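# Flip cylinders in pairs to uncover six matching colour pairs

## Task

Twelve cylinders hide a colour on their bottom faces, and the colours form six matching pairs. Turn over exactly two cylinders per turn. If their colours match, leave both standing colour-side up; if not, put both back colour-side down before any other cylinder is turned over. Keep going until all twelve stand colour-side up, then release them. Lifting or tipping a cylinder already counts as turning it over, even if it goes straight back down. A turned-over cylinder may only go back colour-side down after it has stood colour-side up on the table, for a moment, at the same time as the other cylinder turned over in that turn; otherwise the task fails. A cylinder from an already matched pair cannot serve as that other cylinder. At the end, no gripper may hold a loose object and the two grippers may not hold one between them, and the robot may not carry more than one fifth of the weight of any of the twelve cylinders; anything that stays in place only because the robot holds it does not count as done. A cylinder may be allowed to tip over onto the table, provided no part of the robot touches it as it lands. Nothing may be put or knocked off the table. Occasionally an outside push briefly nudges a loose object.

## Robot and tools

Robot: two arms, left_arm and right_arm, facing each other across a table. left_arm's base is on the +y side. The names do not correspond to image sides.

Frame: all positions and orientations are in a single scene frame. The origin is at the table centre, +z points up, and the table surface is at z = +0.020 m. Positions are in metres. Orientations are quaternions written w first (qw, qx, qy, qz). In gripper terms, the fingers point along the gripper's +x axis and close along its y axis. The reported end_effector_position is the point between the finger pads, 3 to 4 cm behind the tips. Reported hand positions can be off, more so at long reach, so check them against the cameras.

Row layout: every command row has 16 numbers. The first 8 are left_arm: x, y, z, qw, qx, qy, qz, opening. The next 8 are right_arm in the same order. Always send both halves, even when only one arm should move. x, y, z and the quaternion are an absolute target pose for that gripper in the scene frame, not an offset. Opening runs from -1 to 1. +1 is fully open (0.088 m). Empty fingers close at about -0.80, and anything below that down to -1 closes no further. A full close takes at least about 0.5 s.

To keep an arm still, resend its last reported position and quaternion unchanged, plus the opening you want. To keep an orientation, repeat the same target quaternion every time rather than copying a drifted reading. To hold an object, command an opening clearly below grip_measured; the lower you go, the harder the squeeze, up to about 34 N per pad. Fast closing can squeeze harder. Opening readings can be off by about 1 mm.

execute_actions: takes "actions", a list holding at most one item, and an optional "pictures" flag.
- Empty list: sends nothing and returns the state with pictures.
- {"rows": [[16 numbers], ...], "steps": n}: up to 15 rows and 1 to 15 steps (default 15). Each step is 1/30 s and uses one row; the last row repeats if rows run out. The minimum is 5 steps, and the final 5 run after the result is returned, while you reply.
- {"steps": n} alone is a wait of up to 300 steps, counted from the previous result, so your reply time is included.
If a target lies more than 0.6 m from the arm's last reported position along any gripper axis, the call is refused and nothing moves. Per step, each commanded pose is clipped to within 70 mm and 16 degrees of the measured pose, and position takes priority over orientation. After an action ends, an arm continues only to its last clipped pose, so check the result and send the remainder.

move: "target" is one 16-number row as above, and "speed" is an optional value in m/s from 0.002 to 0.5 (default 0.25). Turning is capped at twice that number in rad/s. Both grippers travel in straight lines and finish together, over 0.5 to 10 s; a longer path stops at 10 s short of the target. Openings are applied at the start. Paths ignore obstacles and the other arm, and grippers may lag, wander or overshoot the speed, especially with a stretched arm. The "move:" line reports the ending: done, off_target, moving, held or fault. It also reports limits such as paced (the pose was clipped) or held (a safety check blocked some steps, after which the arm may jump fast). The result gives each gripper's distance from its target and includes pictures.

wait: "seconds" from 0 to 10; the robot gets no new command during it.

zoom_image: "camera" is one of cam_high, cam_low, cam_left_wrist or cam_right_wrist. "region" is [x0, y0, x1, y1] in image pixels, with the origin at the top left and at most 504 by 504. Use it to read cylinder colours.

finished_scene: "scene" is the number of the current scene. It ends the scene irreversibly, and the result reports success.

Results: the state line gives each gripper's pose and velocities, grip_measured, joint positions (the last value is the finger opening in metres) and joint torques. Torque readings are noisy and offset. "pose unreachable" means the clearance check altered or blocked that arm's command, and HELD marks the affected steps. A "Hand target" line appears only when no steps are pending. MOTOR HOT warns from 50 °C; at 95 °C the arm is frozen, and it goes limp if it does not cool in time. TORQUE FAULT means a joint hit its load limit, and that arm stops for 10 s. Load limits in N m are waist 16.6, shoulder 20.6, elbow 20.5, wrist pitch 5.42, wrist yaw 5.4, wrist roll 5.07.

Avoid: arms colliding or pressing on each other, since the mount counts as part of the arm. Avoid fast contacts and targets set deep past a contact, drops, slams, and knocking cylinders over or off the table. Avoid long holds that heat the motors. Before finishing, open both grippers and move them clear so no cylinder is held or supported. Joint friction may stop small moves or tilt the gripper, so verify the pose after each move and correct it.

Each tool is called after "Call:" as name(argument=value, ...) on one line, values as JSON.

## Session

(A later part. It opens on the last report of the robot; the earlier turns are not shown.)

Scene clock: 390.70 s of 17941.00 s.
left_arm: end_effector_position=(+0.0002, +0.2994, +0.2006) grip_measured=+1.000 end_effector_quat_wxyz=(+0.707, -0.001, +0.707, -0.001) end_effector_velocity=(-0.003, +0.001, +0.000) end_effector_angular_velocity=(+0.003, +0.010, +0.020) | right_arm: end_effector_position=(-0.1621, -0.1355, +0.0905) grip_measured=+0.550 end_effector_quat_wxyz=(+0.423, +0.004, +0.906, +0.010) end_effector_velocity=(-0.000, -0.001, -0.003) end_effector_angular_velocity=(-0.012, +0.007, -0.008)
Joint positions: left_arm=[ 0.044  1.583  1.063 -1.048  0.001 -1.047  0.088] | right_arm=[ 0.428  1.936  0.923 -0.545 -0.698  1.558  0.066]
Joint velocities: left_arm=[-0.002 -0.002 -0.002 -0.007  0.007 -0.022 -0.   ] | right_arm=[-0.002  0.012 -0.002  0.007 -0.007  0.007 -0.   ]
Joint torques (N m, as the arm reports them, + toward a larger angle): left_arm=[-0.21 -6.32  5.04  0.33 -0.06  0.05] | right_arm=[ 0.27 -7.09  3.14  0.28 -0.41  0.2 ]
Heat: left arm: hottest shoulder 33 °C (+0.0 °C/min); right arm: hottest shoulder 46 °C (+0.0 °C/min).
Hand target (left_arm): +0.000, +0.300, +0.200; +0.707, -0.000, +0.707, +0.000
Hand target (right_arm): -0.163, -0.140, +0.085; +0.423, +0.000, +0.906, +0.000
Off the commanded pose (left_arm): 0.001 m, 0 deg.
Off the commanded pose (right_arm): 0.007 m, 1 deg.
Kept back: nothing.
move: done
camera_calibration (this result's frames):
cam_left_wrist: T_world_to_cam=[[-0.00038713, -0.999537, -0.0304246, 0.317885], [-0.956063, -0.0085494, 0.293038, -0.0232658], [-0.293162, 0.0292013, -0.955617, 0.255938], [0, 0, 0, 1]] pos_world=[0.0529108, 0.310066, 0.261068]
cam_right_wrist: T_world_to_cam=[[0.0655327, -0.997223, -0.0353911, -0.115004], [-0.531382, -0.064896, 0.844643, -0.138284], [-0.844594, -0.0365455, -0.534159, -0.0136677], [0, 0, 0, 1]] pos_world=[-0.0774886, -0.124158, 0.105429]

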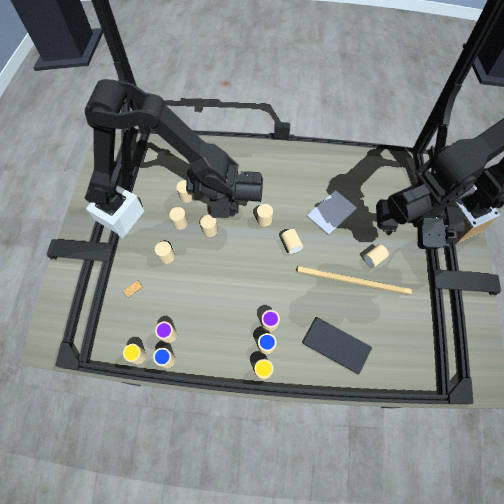

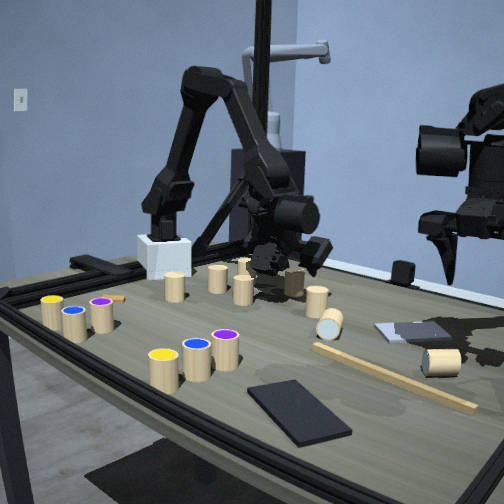

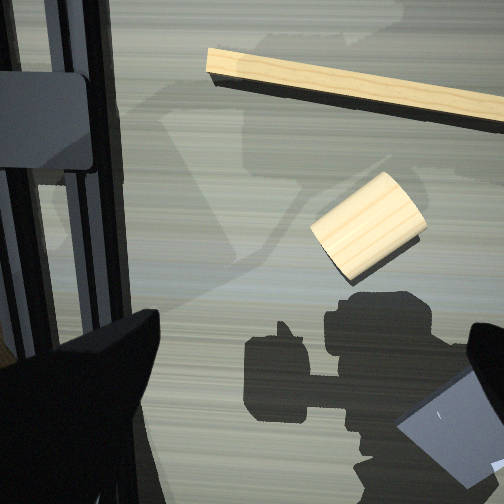

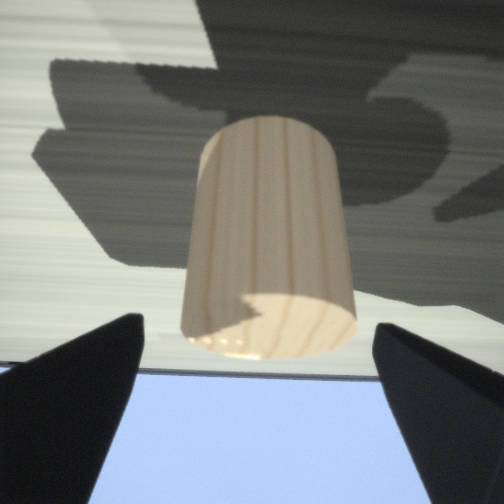

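Call:
move(target=[0,0.3,0.2,0.707,0,0.707,0,1,-0.163,-0.137,0.058,0.423,0,0.906,0,0.55], speed=0.08)

Call:
move(target=[0,0.3,0.2,0.707,0,0.707,0,1,-0.163,-0.137,0.058,0.423,0,0.906,0,-0.3])

Call:
move(target=[0,0.3,0.2,0.707,0,0.707,0,1,-0.155,-0.13,0.16,0.5,0,0.866,0,-0.3])

Call:
move(target=[0,0.3,0.2,0.707,0,0.707,0,1,0.185,-0.12,0.13,0.94,0,0.342,0,-0.3], speed=0.35)

Call:
move(target=[0,0.3,0.2,0.707,0,0.707,0,1,0.185,-0.12,0.046,0.94,0,0.342,0,-0.3], speed=0.1)

Call:
move(target=[0,0.3,0.2,0.707,0,0.707,0,1,0.185,-0.12,0.046,0.94,0,0.342,0,0.55])

Call:
move(target=[0,0.3,0.2,0.707,0,0.707,0,1,0.21,-0.118,0.07,0.643,0,0.766,0,0.55], speed=0.35)

Call:
move(target=[0,0.3,0.2,0.707,0,0.707,0,1,0.215,-0.116,0.05,0.574,0,0.819,0,0.55], speed=0.15)

Call:
move(target=[0,0.3,0.2,0.707,0,0.707,0,1,0.215,-0.116,0.05,0.574,0,0.819,0,-0.3])

Call:
move(target=[0,0.3,0.2,0.707,0,0.707,0,1,0.2,-0.12,0.11,0.819,0,0.574,0,-0.3], speed=0.35)

Call:
move(target=[0,0.3,0.2,0.707,0,0.707,0,1,0.29,-0.116,0.095,0.985,0,0.174,0,-0.3])

Call:
move(target=[0,0.3,0.2,0.707,0,0.707,0,1,0.29,-0.116,0.056,0.985,0,0.174,0,-0.3], speed=0.08)

Call:
move(target=[0,0.3,0.2,0.707,0,0.707,0,1,0.29,-0.116,0.056,0.985,0,0.174,0,0.5])

Call:
move(target=[0,0.3,0.2,0.707,0,0.707,0,1,0.25,-0.116,0.15,0.9,0,0.436,0,0.5])

Scene clock: 392.33 s of 17941.00 s.
left_arm: end_effector_position=(+0.0002, +0.2994, +0.2006) grip_measured=+1.000 end_effector_quat_wxyz=(+0.707, -0.001, +0.707, -0.001) end_effector_velocity=(-0.004, +0.000, +0.000) end_effector_angular_velocity=(+0.003, +0.010, -0.000) | right_arm: end_effector_position=(-0.1622, -0.1332, +0.0632) grip_measured=+0.550 end_effector_quat_wxyz=(+0.423, +0.003, +0.906, +0.010) end_effector_velocity=(+0.002, -0.000, -0.003) end_effector_angular_velocity=(+0.012, -0.008, +0.014)
Joint positions: left_arm=[ 0.044  1.583  1.063 -1.048  0.001 -1.047  0.088] | right_arm=[ 0.429  2.026  0.909 -0.442 -0.698  1.558  0.066]
Joint velocities: left_arm=[-0.007 -0.002 -0.002 -0.007  0.007 -0.007 -0.   ] | right_arm=[-0.002  0.007 -0.002  0.007  0.007 -0.022  0.   ]
Joint torques (N m, as the arm reports them, + toward a larger angle): left_arm=[ 0.07 -6.26  5.27  0.3  -0.15 -0.03] | right_arm=[ 0.26 -7.29  2.8   0.27 -0.41  0.17]
Heat: left arm: hottest shoulder 33 °C (+0.0 °C/min); right arm: hottest shoulder 45 °C (-1.0 °C/min).
Hand target (left_arm): +0.000, +0.300, +0.200; +0.707, -0.000, +0.707, +0.000
Hand target (right_arm): -0.163, -0.137, +0.058; +0.423, -0.000, +0.906, +0.000
Off the commanded pose (left_arm): 0.001 m, 0 deg.
Off the commanded pose (right_arm): 0.006 m, 1 deg.
Kept back: nothing.
move: done
camera_calibration (this result's frames):
cam_left_wrist: T_world_to_cam=[[-0.00038713, -0.999537, -0.0304246, 0.317885], [-0.956063, -0.0085494, 0.293038, -0.0232658], [-0.293162, 0.0292013, -0.955617, 0.255938], [0, 0, 0, 1]] pos_world=[0.0529108, 0.310066, 0.261068]
cam_right_wrist: T_world_to_cam=[[0.0659129, -0.997224, -0.0346307, -0.11362], [-0.531352, -0.0644543, 0.844695, -0.115061], [-0.844583, -0.0372752, -0.534126, -0.0283451], [0, 0, 0, 1]] pos_world=[-0.0775886, -0.121778, 0.0781166]

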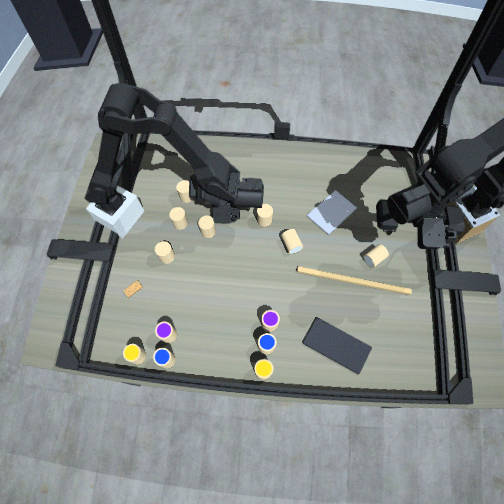

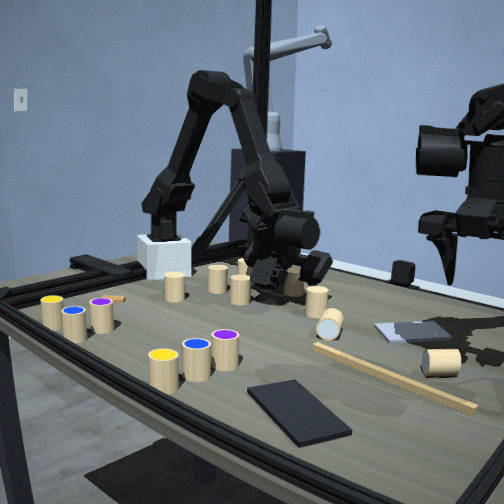

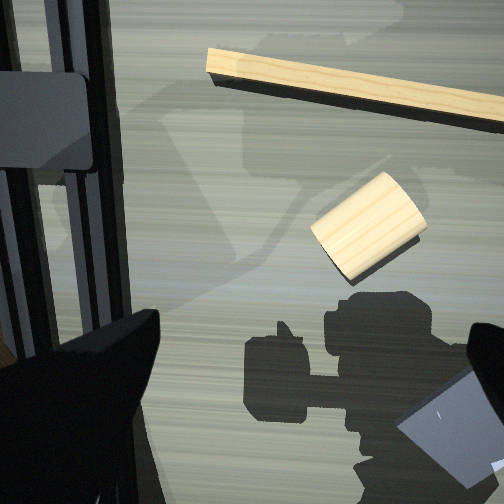

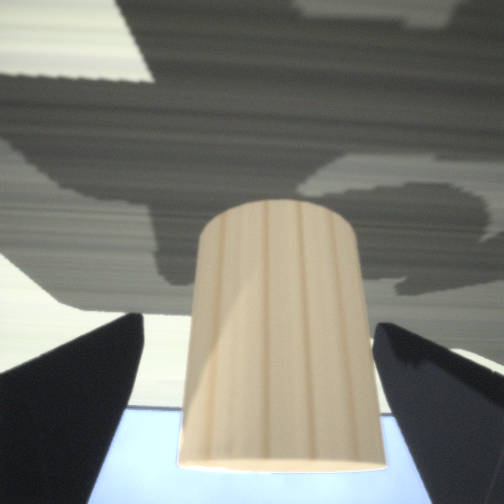

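Scene clock: 393.03 s of 17941.00 s.
left_arm: end_effector_position=(+0.0002, +0.2994, +0.2006) grip_measured=+1.000 end_effector_quat_wxyz=(+0.707, -0.001, +0.707, -0.001) end_effector_velocity=(+0.000, +0.003, +0.000) end_effector_angular_velocity=(+0.010, -0.003, +0.024) | right_arm: end_effector_position=(-0.1623, -0.1330, +0.0631) grip_measured=-0.008 end_effector_quat_wxyz=(+0.422, +0.004, +0.906, +0.010) end_effector_velocity=(+0.001, -0.001, +0.001) end_effector_angular_velocity=(+0.007, +0.007, +0.010)
Joint positions: left_arm=[ 0.044  1.583  1.063 -1.048  0.001 -1.047  0.088] | right_arm=[ 0.428  2.027  0.909 -0.441 -0.699  1.559  0.039]
Joint velocities: left_arm=[ 0.002 -0.002 -0.002 -0.007 -0.007 -0.022 -0.   ] | right_arm=[-0.007 -0.002 -0.002 -0.007 -0.007 -0.022 -0.   ]
Joint torques (N m, as the arm reports them, + toward a larger angle): left_arm=[-0.13 -6.33  5.34  0.33 -0.11  0.  ] | right_arm=[ 0.25 -7.05  2.97  0.24 -0.37  0.17]
Heat: left arm: hottest shoulder 33 °C (+0.0 °C/min); right arm: hottest shoulder 45 °C (+0.0 °C/min).
Hand target (left_arm): +0.000, +0.300, +0.200; +0.707, -0.000, +0.707, +0.000
Hand target (right_arm): -0.163, -0.137, +0.058; +0.423, +0.000, +0.906, -0.000
Off the commanded pose (left_arm): 0.001 m, 0 deg.
Off the commanded pose (right_arm): 0.007 m, 1 deg.
Kept back: nothing.
move: done
camera_calibration (this result's frames):
cam_left_wrist: T_world_to_cam=[[-0.00038713, -0.999537, -0.0304246, 0.317885], [-0.956063, -0.0085494, 0.293038, -0.0232658], [-0.293162, 0.0292013, -0.955617, 0.255938], [0, 0, 0, 1]] pos_world=[0.0529108, 0.310066, 0.261068]
cam_right_wrist: T_world_to_cam=[[0.0652068, -0.997249, -0.0352588, -0.113489], [-0.530106, -0.0645543, 0.845471, -0.114886], [-0.845421, -0.0364395, -0.532857, -0.0285262], [0, 0, 0, 1]] pos_world=[-0.0776183, -0.121633, 0.0779312]

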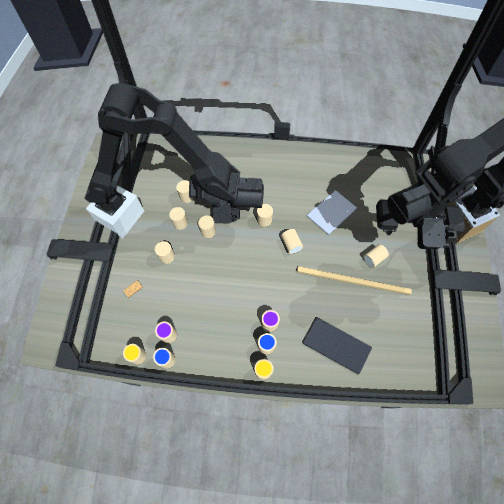

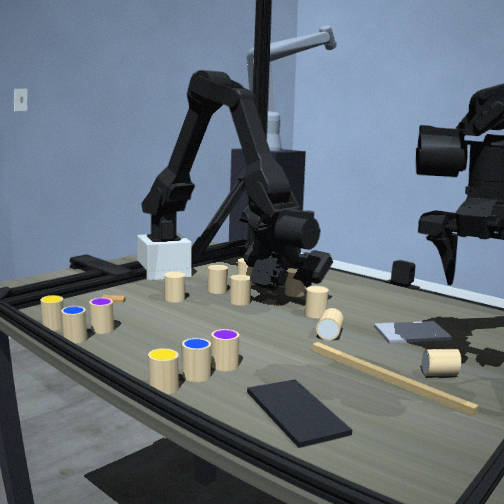

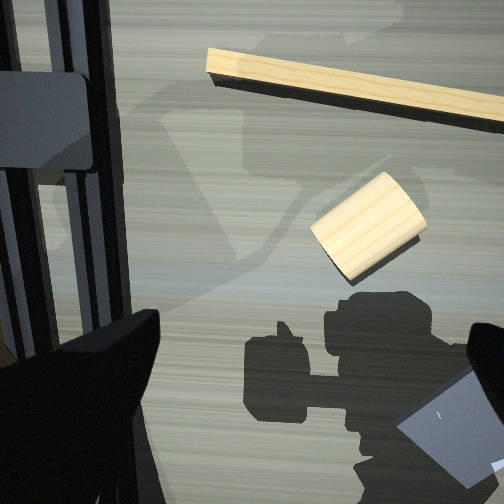

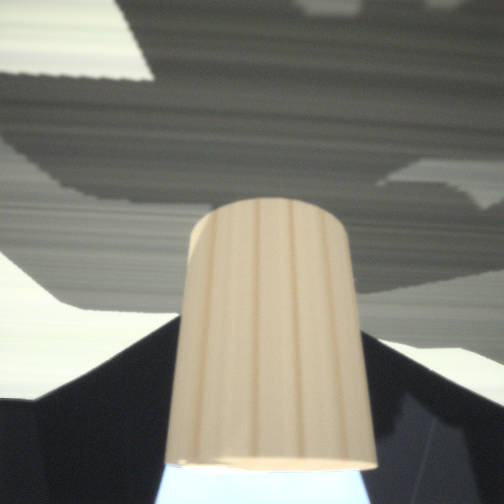

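Scene clock: 393.97 s of 17941.00 s.
left_arm: end_effector_position=(+0.0001, +0.2995, +0.2005) grip_measured=+1.000 end_effector_quat_wxyz=(+0.707, -0.001, +0.707, -0.001) end_effector_velocity=(-0.003, +0.005, -0.001) end_effector_angular_velocity=(+0.020, +0.020, -0.005) | right_arm: end_effector_position=(-0.1543, -0.1314, +0.1545) grip_measured=-0.008 end_effector_quat_wxyz=(+0.499, -0.004, +0.866, -0.005) end_effector_velocity=(+0.000, -0.005, +0.004) end_effector_angular_velocity=(-0.020, -0.008, +0.021)
Joint positions: left_arm=[ 0.044  1.583  1.062 -1.048  0.001 -1.047  0.088] | right_arm=[ 0.472  1.785  1.1   -0.879 -0.526  1.61   0.039]
Joint velocities: left_arm=[ 0.002  0.002 -0.002 -0.022  0.007  0.007 -0.   ] | right_arm=[ 0.002 -0.002  0.017 -0.051  0.007 -0.022 -0.   ]
Joint torques (N m, as the arm reports them, + toward a larger angle): left_arm=[ 0.07 -6.29  4.87  0.32 -0.09 -0.01] | right_arm=[ 0.26 -9.63  6.66 -0.13 -0.28  0.17]
Heat: left arm: hottest shoulder 33 °C (+0.0 °C/min); right arm: hottest shoulder 45 °C (+0.0 °C/min).
Hand target (left_arm): -0.000, +0.300, +0.200; +0.707, +0.000, +0.707, +0.000
Hand target (right_arm): -0.155, -0.129, +0.160; +0.500, -0.001, +0.866, -0.000
Off the commanded pose (left_arm): 0.001 m, 0 deg.
Off the commanded pose (right_arm): 0.006 m, 1 deg.
Kept back: nothing.
move: done
camera_calibration (this result's frames):
cam_left_wrist: T_world_to_cam=[[-0.000392966, -0.999527, -0.0307547, 0.318041], [-0.956007, -0.00864623, 0.293217, -0.0232974], [-0.293344, 0.029517, -0.955551, 0.255723], [0, 0, 0, 1]] pos_world=[0.0528674, 0.310141, 0.260969]
cam_right_wrist: T_world_to_cam=[[0.0676325, -0.997666, 0.00937931, -0.115748], [-0.668314, -0.0383214, 0.742892, -0.189817], [-0.740799, -0.056512, -0.669346, 0.0616364], [0, 0, 0, 1]] pos_world=[-0.073369, -0.119269, 0.183355]

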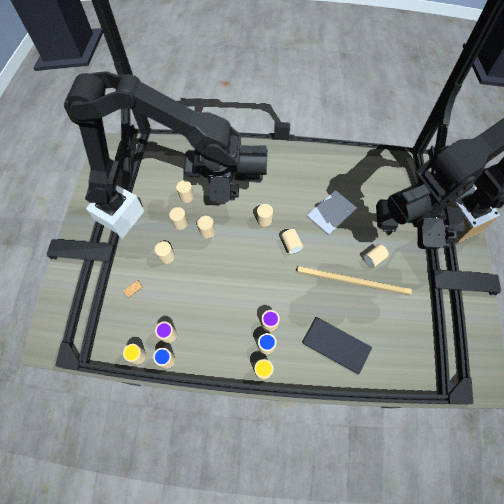

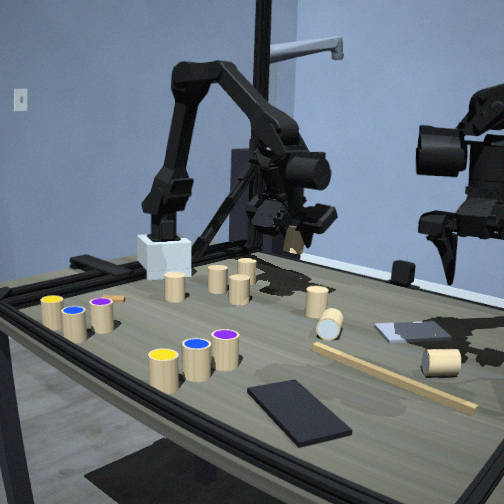

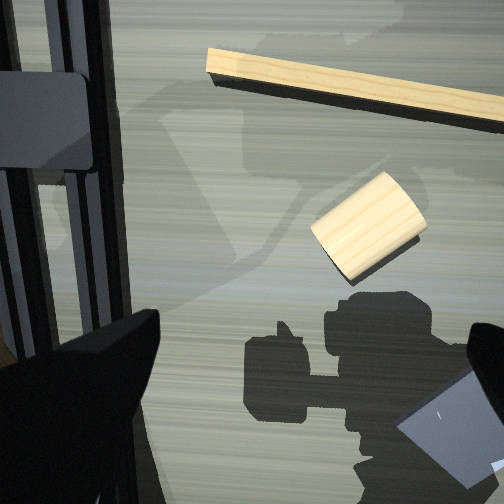

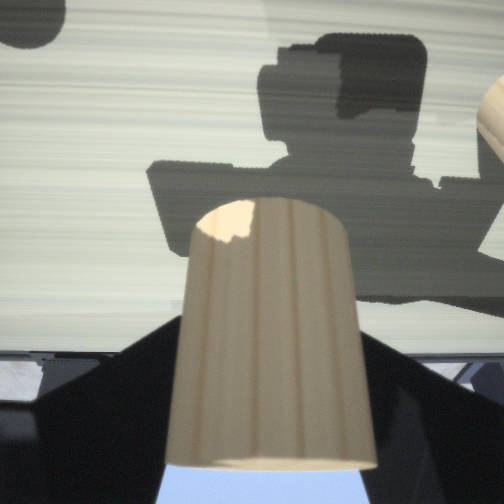

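Scene clock: 396.57 s of 17941.00 s.
left_arm: end_effector_position=(+0.0001, +0.2995, +0.2005) grip_measured=+1.000 end_effector_quat_wxyz=(+0.707, -0.001, +0.707, -0.001) end_effector_velocity=(+0.002, -0.000, +0.000) end_effector_angular_velocity=(+0.005, -0.023, +0.000) | right_arm: end_effector_position=(+0.1836, -0.1163, +0.1359) grip_measured=-0.008 end_effector_quat_wxyz=(+0.939, +0.005, +0.343, +0.001) end_effector_velocity=(+0.002, -0.004, -0.001) end_effector_angular_velocity=(-0.024, -0.009, +0.013)
Joint positions: left_arm=[ 0.044  1.583  1.062 -1.048  0.001 -1.047  0.088] | right_arm=[ 0.029  1.944  1.044 -0.227  0.775  0.987  0.039]
Joint velocities: left_arm=[-0.007 -0.002 -0.002  0.007 -0.022 -0.007  0.   ] | right_arm=[-0.007 -0.002 -0.017  0.022  0.007 -0.037 -0.   ]
Joint torques (N m, as the arm reports them, + toward a larger angle): left_arm=[-0.14 -6.57  5.12  0.37 -0.08 -0.02] | right_arm=[-0.29 -8.44  4.26  0.85  0.52 -0.21]
Heat: left arm: hottest shoulder 33 °C (+0.0 °C/min); right arm: hottest shoulder 45 °C (+0.0 °C/min).
Hand target (left_arm): +0.000, +0.300, +0.200; +0.707, -0.000, +0.707, +0.000
Hand target (right_arm): +0.184, -0.120, +0.130; +0.939, -0.005, +0.344, -0.003
Off the commanded pose (left_arm): 0.001 m, 0 deg.
Off the commanded pose (right_arm): 0.007 m, 1 deg.
Kept back: nothing.
move: done
camera_calibration (this result's frames):
cam_left_wrist: T_world_to_cam=[[-0.000392966, -0.999527, -0.0307547, 0.318041], [-0.956007, -0.00864623, 0.293217, -0.0232974], [-0.293344, 0.029517, -0.955551, 0.255723], [0, 0, 0, 1]] pos_world=[0.0528674, 0.310141, 0.260969]
cam_right_wrist: T_world_to_cam=[[0.0123261, -0.998478, 0.0537531, -0.119382], [-0.847821, -0.038937, -0.52885, 0.256085], [0.530139, -0.0390543, -0.847011, 0.0931605], [0, 0, 0, 1]] pos_world=[0.169198, -0.105591, 0.220756]

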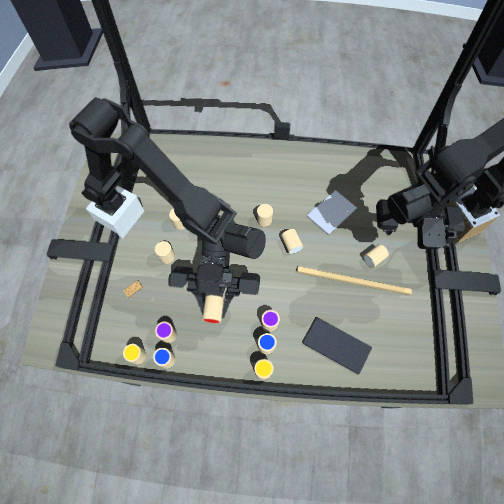

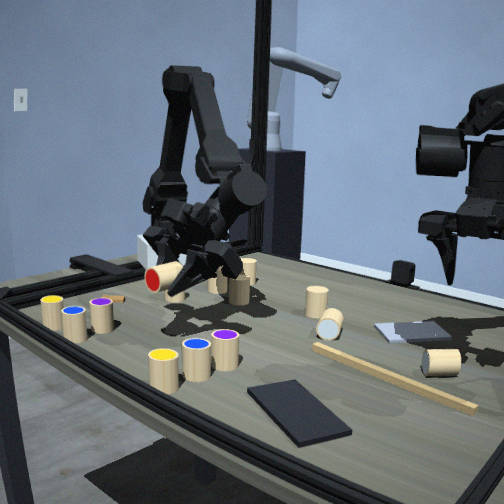

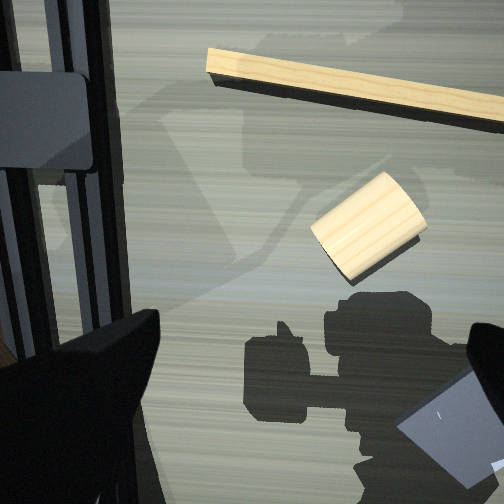

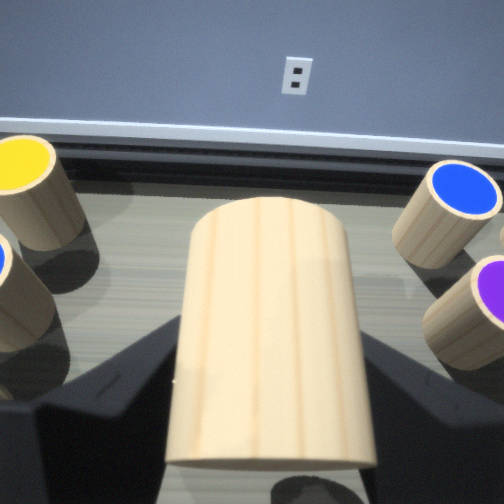

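Scene clock: 397.87 s of 17941.00 s.
left_arm: end_effector_position=(+0.0001, +0.2995, +0.2005) grip_measured=+1.000 end_effector_quat_wxyz=(+0.707, -0.001, +0.707, -0.001) end_effector_velocity=(+0.000, +0.003, +0.000) end_effector_angular_velocity=(+0.010, -0.003, +0.010) | right_arm: end_effector_position=(+0.1847, -0.1171, +0.0520) grip_measured=-0.008 end_effector_quat_wxyz=(+0.940, +0.008, +0.340, +0.003) end_effector_velocity=(+0.004, -0.000, +0.001) end_effector_angular_velocity=(+0.007, -0.013, -0.006)
Joint positions: left_arm=[ 0.044  1.583  1.062 -1.048  0.001 -1.047  0.088] | right_arm=[0.026 2.187 0.968 0.108 0.775 0.978 0.039]
Joint velocities: left_arm=[ 0.002 -0.002 -0.002 -0.007 -0.007 -0.007 -0.   ] | right_arm=[-0.007  0.002 -0.002  0.022  0.007 -0.007  0.   ]
Joint torques (N m, as the arm reports them, + toward a larger angle): left_arm=[-0.13 -6.39  5.24  0.32 -0.08  0.04] | right_arm=[-0.32 -8.65  3.4   0.86  0.46 -0.23]
Heat: left arm: hottest shoulder 33 °C (+0.0 °C/min); right arm: hottest shoulder 45 °C (+0.0 °C/min).
Hand target (left_arm): +0.000, +0.300, +0.200; +0.707, -0.000, +0.707, +0.000
Hand target (right_arm): +0.185, -0.121, +0.047; +0.940, +0.000, +0.342, -0.000
Off the commanded pose (left_arm): 0.001 m, 0 deg.
Off the commanded pose (right_arm): 0.007 m, 1 deg.
Kept back: nothing.
move: done
camera_calibration (this result's frames):
cam_left_wrist: T_world_to_cam=[[-0.000392966, -0.999527, -0.0307547, 0.318041], [-0.956007, -0.00864623, 0.293217, -0.0232974], [-0.293344, 0.029517, -0.955551, 0.255723], [0, 0, 0, 1]] pos_world=[0.0528674, 0.310141, 0.260969]
cam_right_wrist: T_world_to_cam=[[0.0144573, -0.998813, 0.0465096, -0.115724], [-0.844385, -0.0371086, -0.53445, 0.212513], [0.535542, -0.0315453, -0.843919, 0.0211995], [0, 0, 0, 1]] pos_world=[0.169762, -0.107032, 0.13685]

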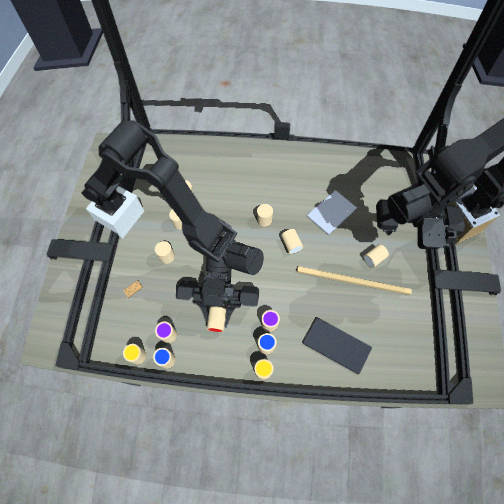

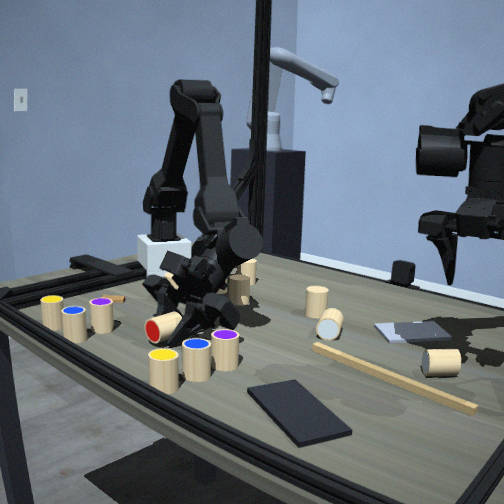

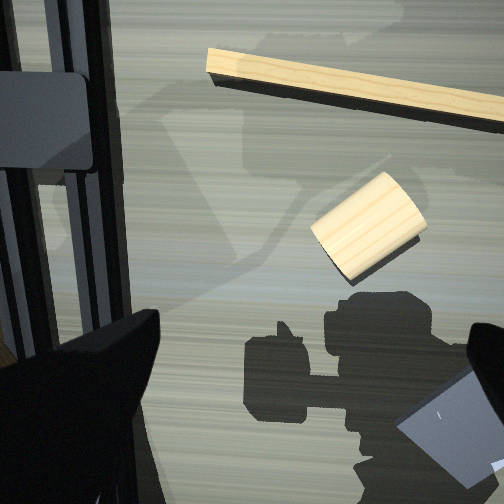

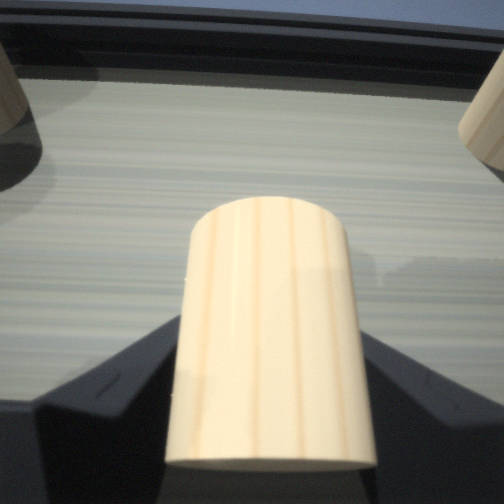

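Scene clock: 398.57 s of 17941.00 s.
left_arm: end_effector_position=(+0.0001, +0.2995, +0.2005) grip_measured=+1.000 end_effector_quat_wxyz=(+0.707, -0.001, +0.707, -0.001) end_effector_velocity=(-0.002, +0.005, -0.000) end_effector_angular_velocity=(+0.023, +0.005, +0.005) | right_arm: end_effector_position=(+0.1846, -0.1172, +0.0511) grip_measured=+0.548 end_effector_quat_wxyz=(+0.940, +0.008, +0.341, +0.003) end_effector_velocity=(-0.001, -0.002, +0.000) end_effector_angular_velocity=(-0.015, -0.003, +0.004)
Joint positions: left_arm=[ 0.044  1.583  1.062 -1.048  0.001 -1.047  0.088] | right_arm=[0.026 2.19  0.968 0.11  0.775 0.977 0.066]
Joint velocities: left_arm=[-0.002 -0.002 -0.002 -0.022 -0.007 -0.007 -0.   ] | right_arm=[ 0.002 -0.002 -0.002 -0.007  0.007 -0.007  0.001]
Joint torques (N m, as the arm reports them, + toward a larger angle): left_arm=[-0.09 -6.38  5.23  0.29 -0.13  0.08] | right_arm=[-0.34 -8.55  3.88  0.85  0.46 -0.21]
Heat: left arm: hottest shoulder 33 °C (+0.0 °C/min); right arm: hottest shoulder 45 °C (+0.0 °C/min).
Hand target (left_arm): +0.000, +0.300, +0.200; +0.707, -0.000, +0.707, +0.000
Hand target (right_arm): +0.185, -0.120, +0.046; +0.940, -0.000, +0.342, +0.000
Off the commanded pose (left_arm): 0.001 m, 0 deg.
Off the commanded pose (right_arm): 0.006 m, 1 deg.
Kept back: nothing.
move: done
camera_calibration (this result's frames):
cam_left_wrist: T_world_to_cam=[[-0.000392966, -0.999527, -0.0307547, 0.318041], [-0.956007, -0.00864623, 0.293217, -0.0232974], [-0.293344, 0.029517, -0.955551, 0.255723], [0, 0, 0, 1]] pos_world=[0.0528674, 0.310141, 0.260969]
cam_right_wrist: T_world_to_cam=[[0.0149591, -0.998745, 0.0477893, -0.115923], [-0.844525, -0.038208, -0.534152, 0.211846], [0.535307, -0.0323688, -0.844037, 0.0203659], [0, 0, 0, 1]] pos_world=[0.169742, -0.107024, 0.135888]

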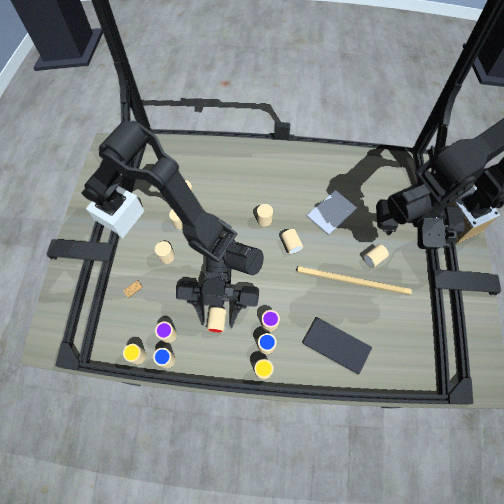

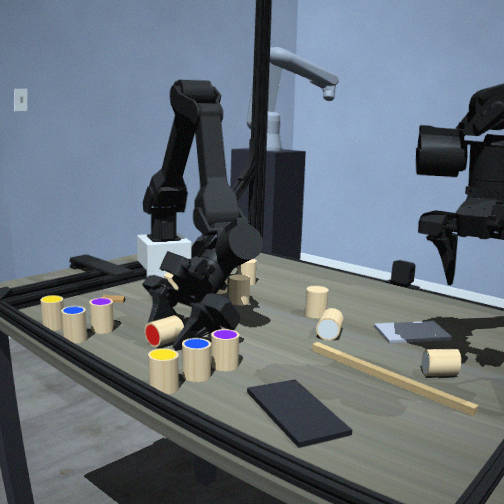

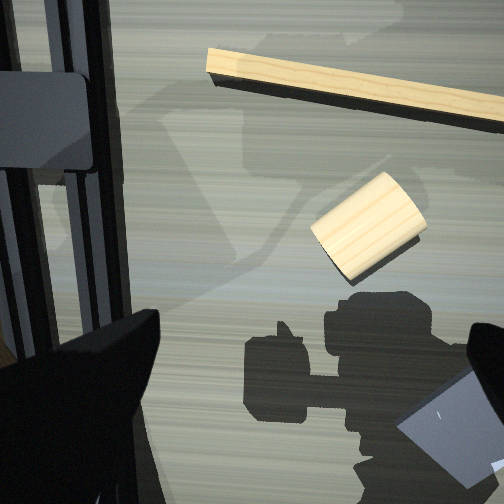

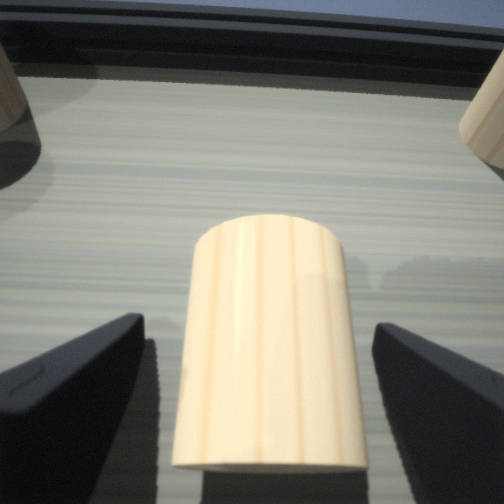

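Scene clock: 400.67 s of 17941.00 s.
left_arm: end_effector_position=(+0.0001, +0.2995, +0.2005) grip_measured=+1.000 end_effector_quat_wxyz=(+0.707, -0.001, +0.707, -0.001) end_effector_velocity=(-0.004, +0.004, -0.001) end_effector_angular_velocity=(+0.027, +0.007, +0.015) | right_arm: end_effector_position=(+0.2091, -0.1165, +0.0741) grip_measured=+0.550 end_effector_quat_wxyz=(+0.646, +0.004, +0.763, +0.006) end_effector_velocity=(+0.001, -0.002, +0.001) end_effector_angular_velocity=(-0.000, +0.013, +0.014)
Joint positions: left_arm=[ 0.044  1.583  1.062 -1.048  0.001 -1.047  0.088] | right_arm=[-0.328  2.375  1.744 -1.045 -0.13   0.797  0.066]
Joint velocities: left_arm=[-0.007  0.002 -0.002 -0.022 -0.007 -0.022 -0.   ] | right_arm=[-0.007  0.007  0.017 -0.022 -0.007 -0.022  0.   ]
Joint torques (N m, as the arm reports them, + toward a larger angle): left_arm=[-0.02 -6.43  5.06  0.35 -0.09  0.02] | right_arm=[ -0.32 -10.72   6.42  -0.29  -0.18  -0.22]
Heat: left arm: hottest shoulder 33 °C (+0.0 °C/min); right arm: hottest shoulder 45 °C (+0.0 °C/min).
Hand target (left_arm): +0.000, +0.300, +0.200; +0.707, -0.000, +0.707, +0.000
Hand target (right_arm): +0.210, -0.117, +0.069; +0.642, +0.001, +0.767, +0.005
Off the commanded pose (left_arm): 0.001 m, 0 deg.
Off the commanded pose (right_arm): 0.004 m, 1 deg.
Kept back: nothing.
move: done
camera_calibration (this result's frames):
cam_left_wrist: T_world_to_cam=[[-0.000392966, -0.999527, -0.0307547, 0.318041], [-0.956007, -0.00864623, 0.293217, -0.0232974], [-0.293344, 0.029517, -0.955551, 0.255723], [0, 0, 0, 1]] pos_world=[0.0528674, 0.310141, 0.260969]
cam_right_wrist: T_world_to_cam=[[0.0639337, -0.99794, 0.00535412, -0.123654], [-0.886623, -0.054338, 0.459289, 0.178118], [-0.458052, -0.0341112, -0.888271, 0.237497], [0, 0, 0, 1]] pos_world=[0.274616, -0.105619, 0.129816]

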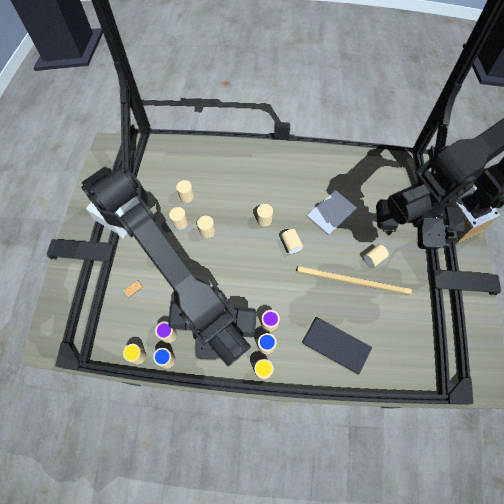

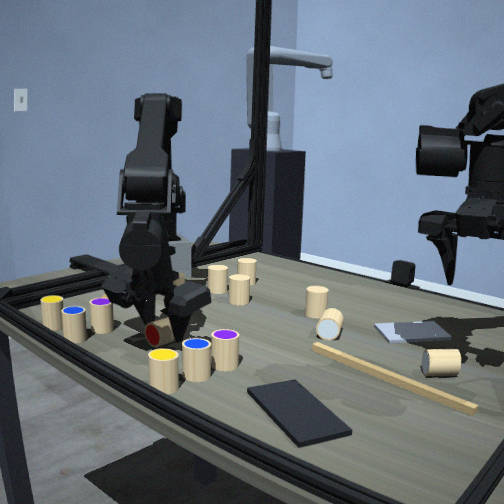

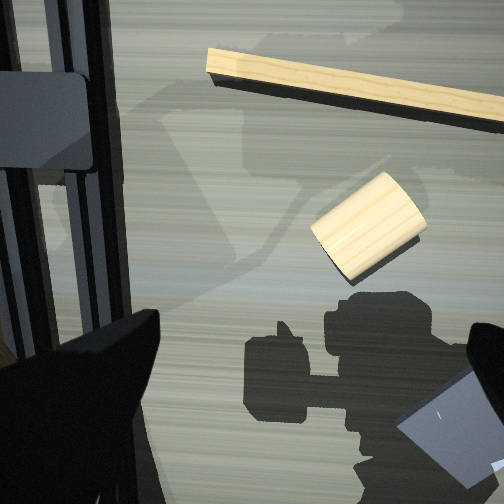

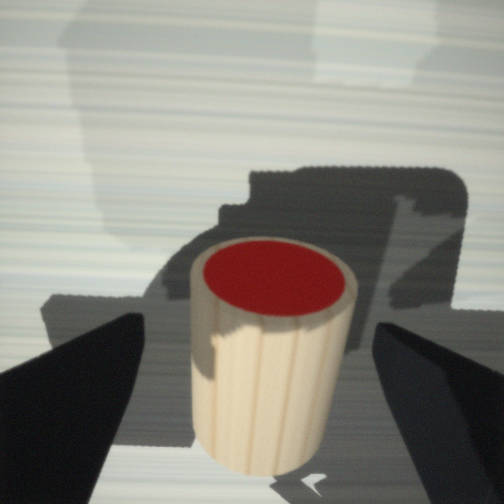

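Scene clock: 401.67 s of 17941.00 s.
left_arm: end_effector_position=(+0.0001, +0.2995, +0.2005) grip_measured=+1.000 end_effector_quat_wxyz=(+0.707, -0.001, +0.707, -0.001) end_effector_velocity=(-0.001, +0.003, -0.001) end_effector_angular_velocity=(+0.014, -0.000, +0.005) | right_arm: end_effector_position=(+0.2146, -0.1153, +0.0598) grip_measured=+0.549 end_effector_quat_wxyz=(+0.579, +0.004, +0.816, +0.004) end_effector_velocity=(-0.001, +0.002, +0.001) end_effector_angular_velocity=(+0.008, +0.030, +0.013)
Joint positions: left_arm=[ 0.044  1.583  1.062 -1.048  0.001 -1.047  0.088] | right_arm=[-0.373  2.539  1.956 -1.228 -0.238  0.732  0.066]
Joint velocities: left_arm=[-0.002 -0.002 -0.007 -0.007 -0.007 -0.007  0.   ] | right_arm=[-0.002  0.022  0.037 -0.037 -0.022 -0.022 -0.   ]
Joint torques (N m, as the arm reports them, + toward a larger angle): left_arm=[ 0.1  -6.59  5.02  0.32 -0.09  0.07] | right_arm=[ -0.14 -10.1    6.13   0.04  -0.15  -0.15]
Heat: left arm: hottest shoulder 33 °C (+0.0 °C/min); right arm: hottest shoulder 45 °C (+0.0 °C/min).
Hand target (left_arm): +0.000, +0.300, +0.200; +0.707, -0.000, +0.707, +0.000
Hand target (right_arm): +0.215, -0.116, +0.050; +0.574, +0.001, +0.819, +0.001
Off the commanded pose (left_arm): 0.001 m, 0 deg.
Off the commanded pose (right_arm): 0.010 m, 1 deg.
Kept back: nothing.
move: off_target (right_arm)
camera_calibration (this result's frames):
cam_left_wrist: T_world_to_cam=[[-0.000392966, -0.999527, -0.0307547, 0.318041], [-0.956007, -0.00864623, 0.293217, -0.0232974], [-0.293344, 0.029517, -0.955551, 0.255723], [0, 0, 0, 1]] pos_world=[0.0528674, 0.310141, 0.260969]
cam_right_wrist: T_world_to_cam=[[0.0630744, -0.998007, -0.00202335, -0.122168], [-0.795727, -0.0515137, 0.603461, 0.161827], [-0.602362, -0.0364529, -0.79739, 0.252683], [0, 0, 0, 1]] pos_world=[0.288682, -0.104377, 0.103583]

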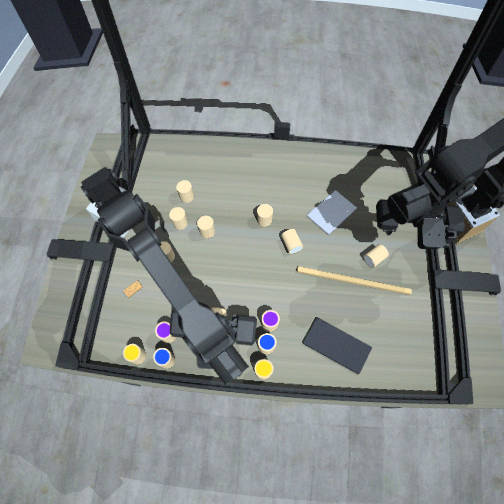

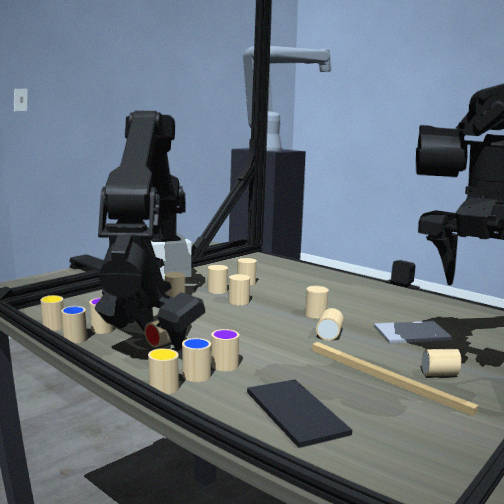

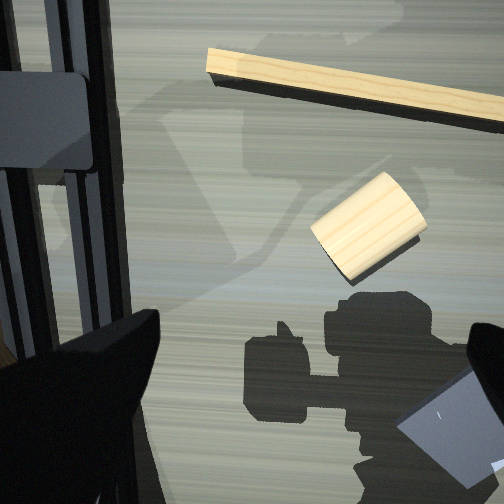

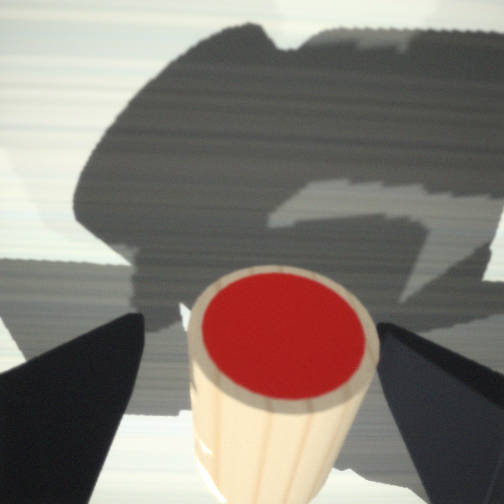

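Scene clock: 402.37 s of 17941.00 s.
left_arm: end_effector_position=(+0.0001, +0.2995, +0.2005) grip_measured=+1.000 end_effector_quat_wxyz=(+0.707, -0.001, +0.707, -0.001) end_effector_velocity=(-0.001, +0.006, -0.000) end_effector_angular_velocity=(+0.023, +0.005, +0.010) | right_arm: end_effector_position=(+0.2150, -0.1153, +0.0598) grip_measured=+0.014 end_effector_quat_wxyz=(+0.577, +0.004, +0.817, +0.004) end_effector_velocity=(-0.002, +0.001, +0.000) end_effector_angular_velocity=(-0.002, +0.010, -0.006)
Joint positions: left_arm=[ 0.044  1.583  1.062 -1.048  0.001 -1.047  0.088] | right_arm=[-0.375  2.542  1.961 -1.232 -0.241  0.73   0.04 ]
Joint velocities: left_arm=[ 0.002 -0.002 -0.002 -0.022 -0.007 -0.007 -0.   ] | right_arm=[ 0.002  0.002  0.002 -0.007 -0.007  0.007  0.   ]
Joint torques (N m, as the arm reports them, + toward a larger angle): left_arm=[ 0.04 -6.38  5.31  0.35 -0.18 -0.01] | right_arm=[ -0.03 -10.2    6.14  -0.04  -0.07  -0.06]
Heat: left arm: hottest shoulder 33 °C (+0.0 °C/min); right arm: hottest shoulder 45 °C (+0.0 °C/min).
Hand target (left_arm): +0.000, +0.300, +0.200; +0.707, -0.000, +0.707, +0.000
Hand target (right_arm): +0.215, -0.116, +0.050; +0.574, +0.000, +0.819, -0.000
Off the commanded pose (left_arm): 0.001 m, 0 deg.
Off the commanded pose (right_arm): 0.010 m, 1 deg.
Kept back: nothing.
move: off_target (right_arm)
camera_calibration (this result's frames):
cam_left_wrist: T_world_to_cam=[[-0.000392966, -0.999527, -0.0307547, 0.318041], [-0.956007, -0.00864623, 0.293217, -0.0232974], [-0.293344, 0.029517, -0.955551, 0.255723], [0, 0, 0, 1]] pos_world=[0.0528674, 0.310141, 0.260969]
cam_right_wrist: T_world_to_cam=[[0.0630592, -0.998004, -0.00354231, -0.122079], [-0.793827, -0.0523087, 0.60589, 0.161508], [-0.604866, -0.0353949, -0.795541, 0.253453], [0, 0, 0, 1]] pos_world=[0.289213, -0.104416, 0.103343]

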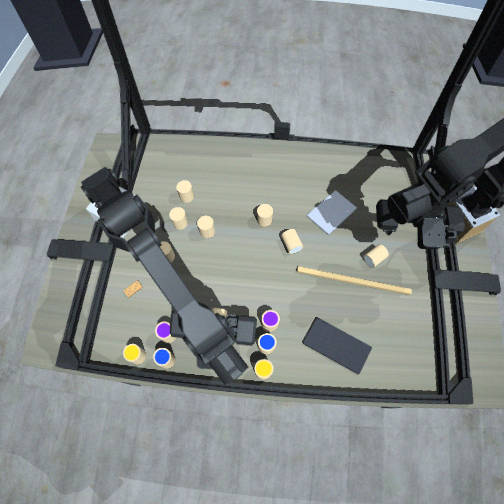

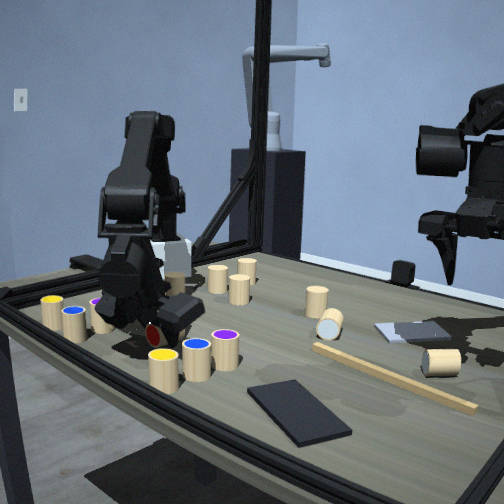

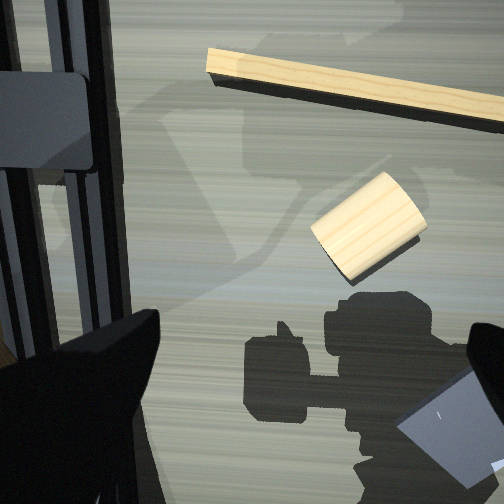

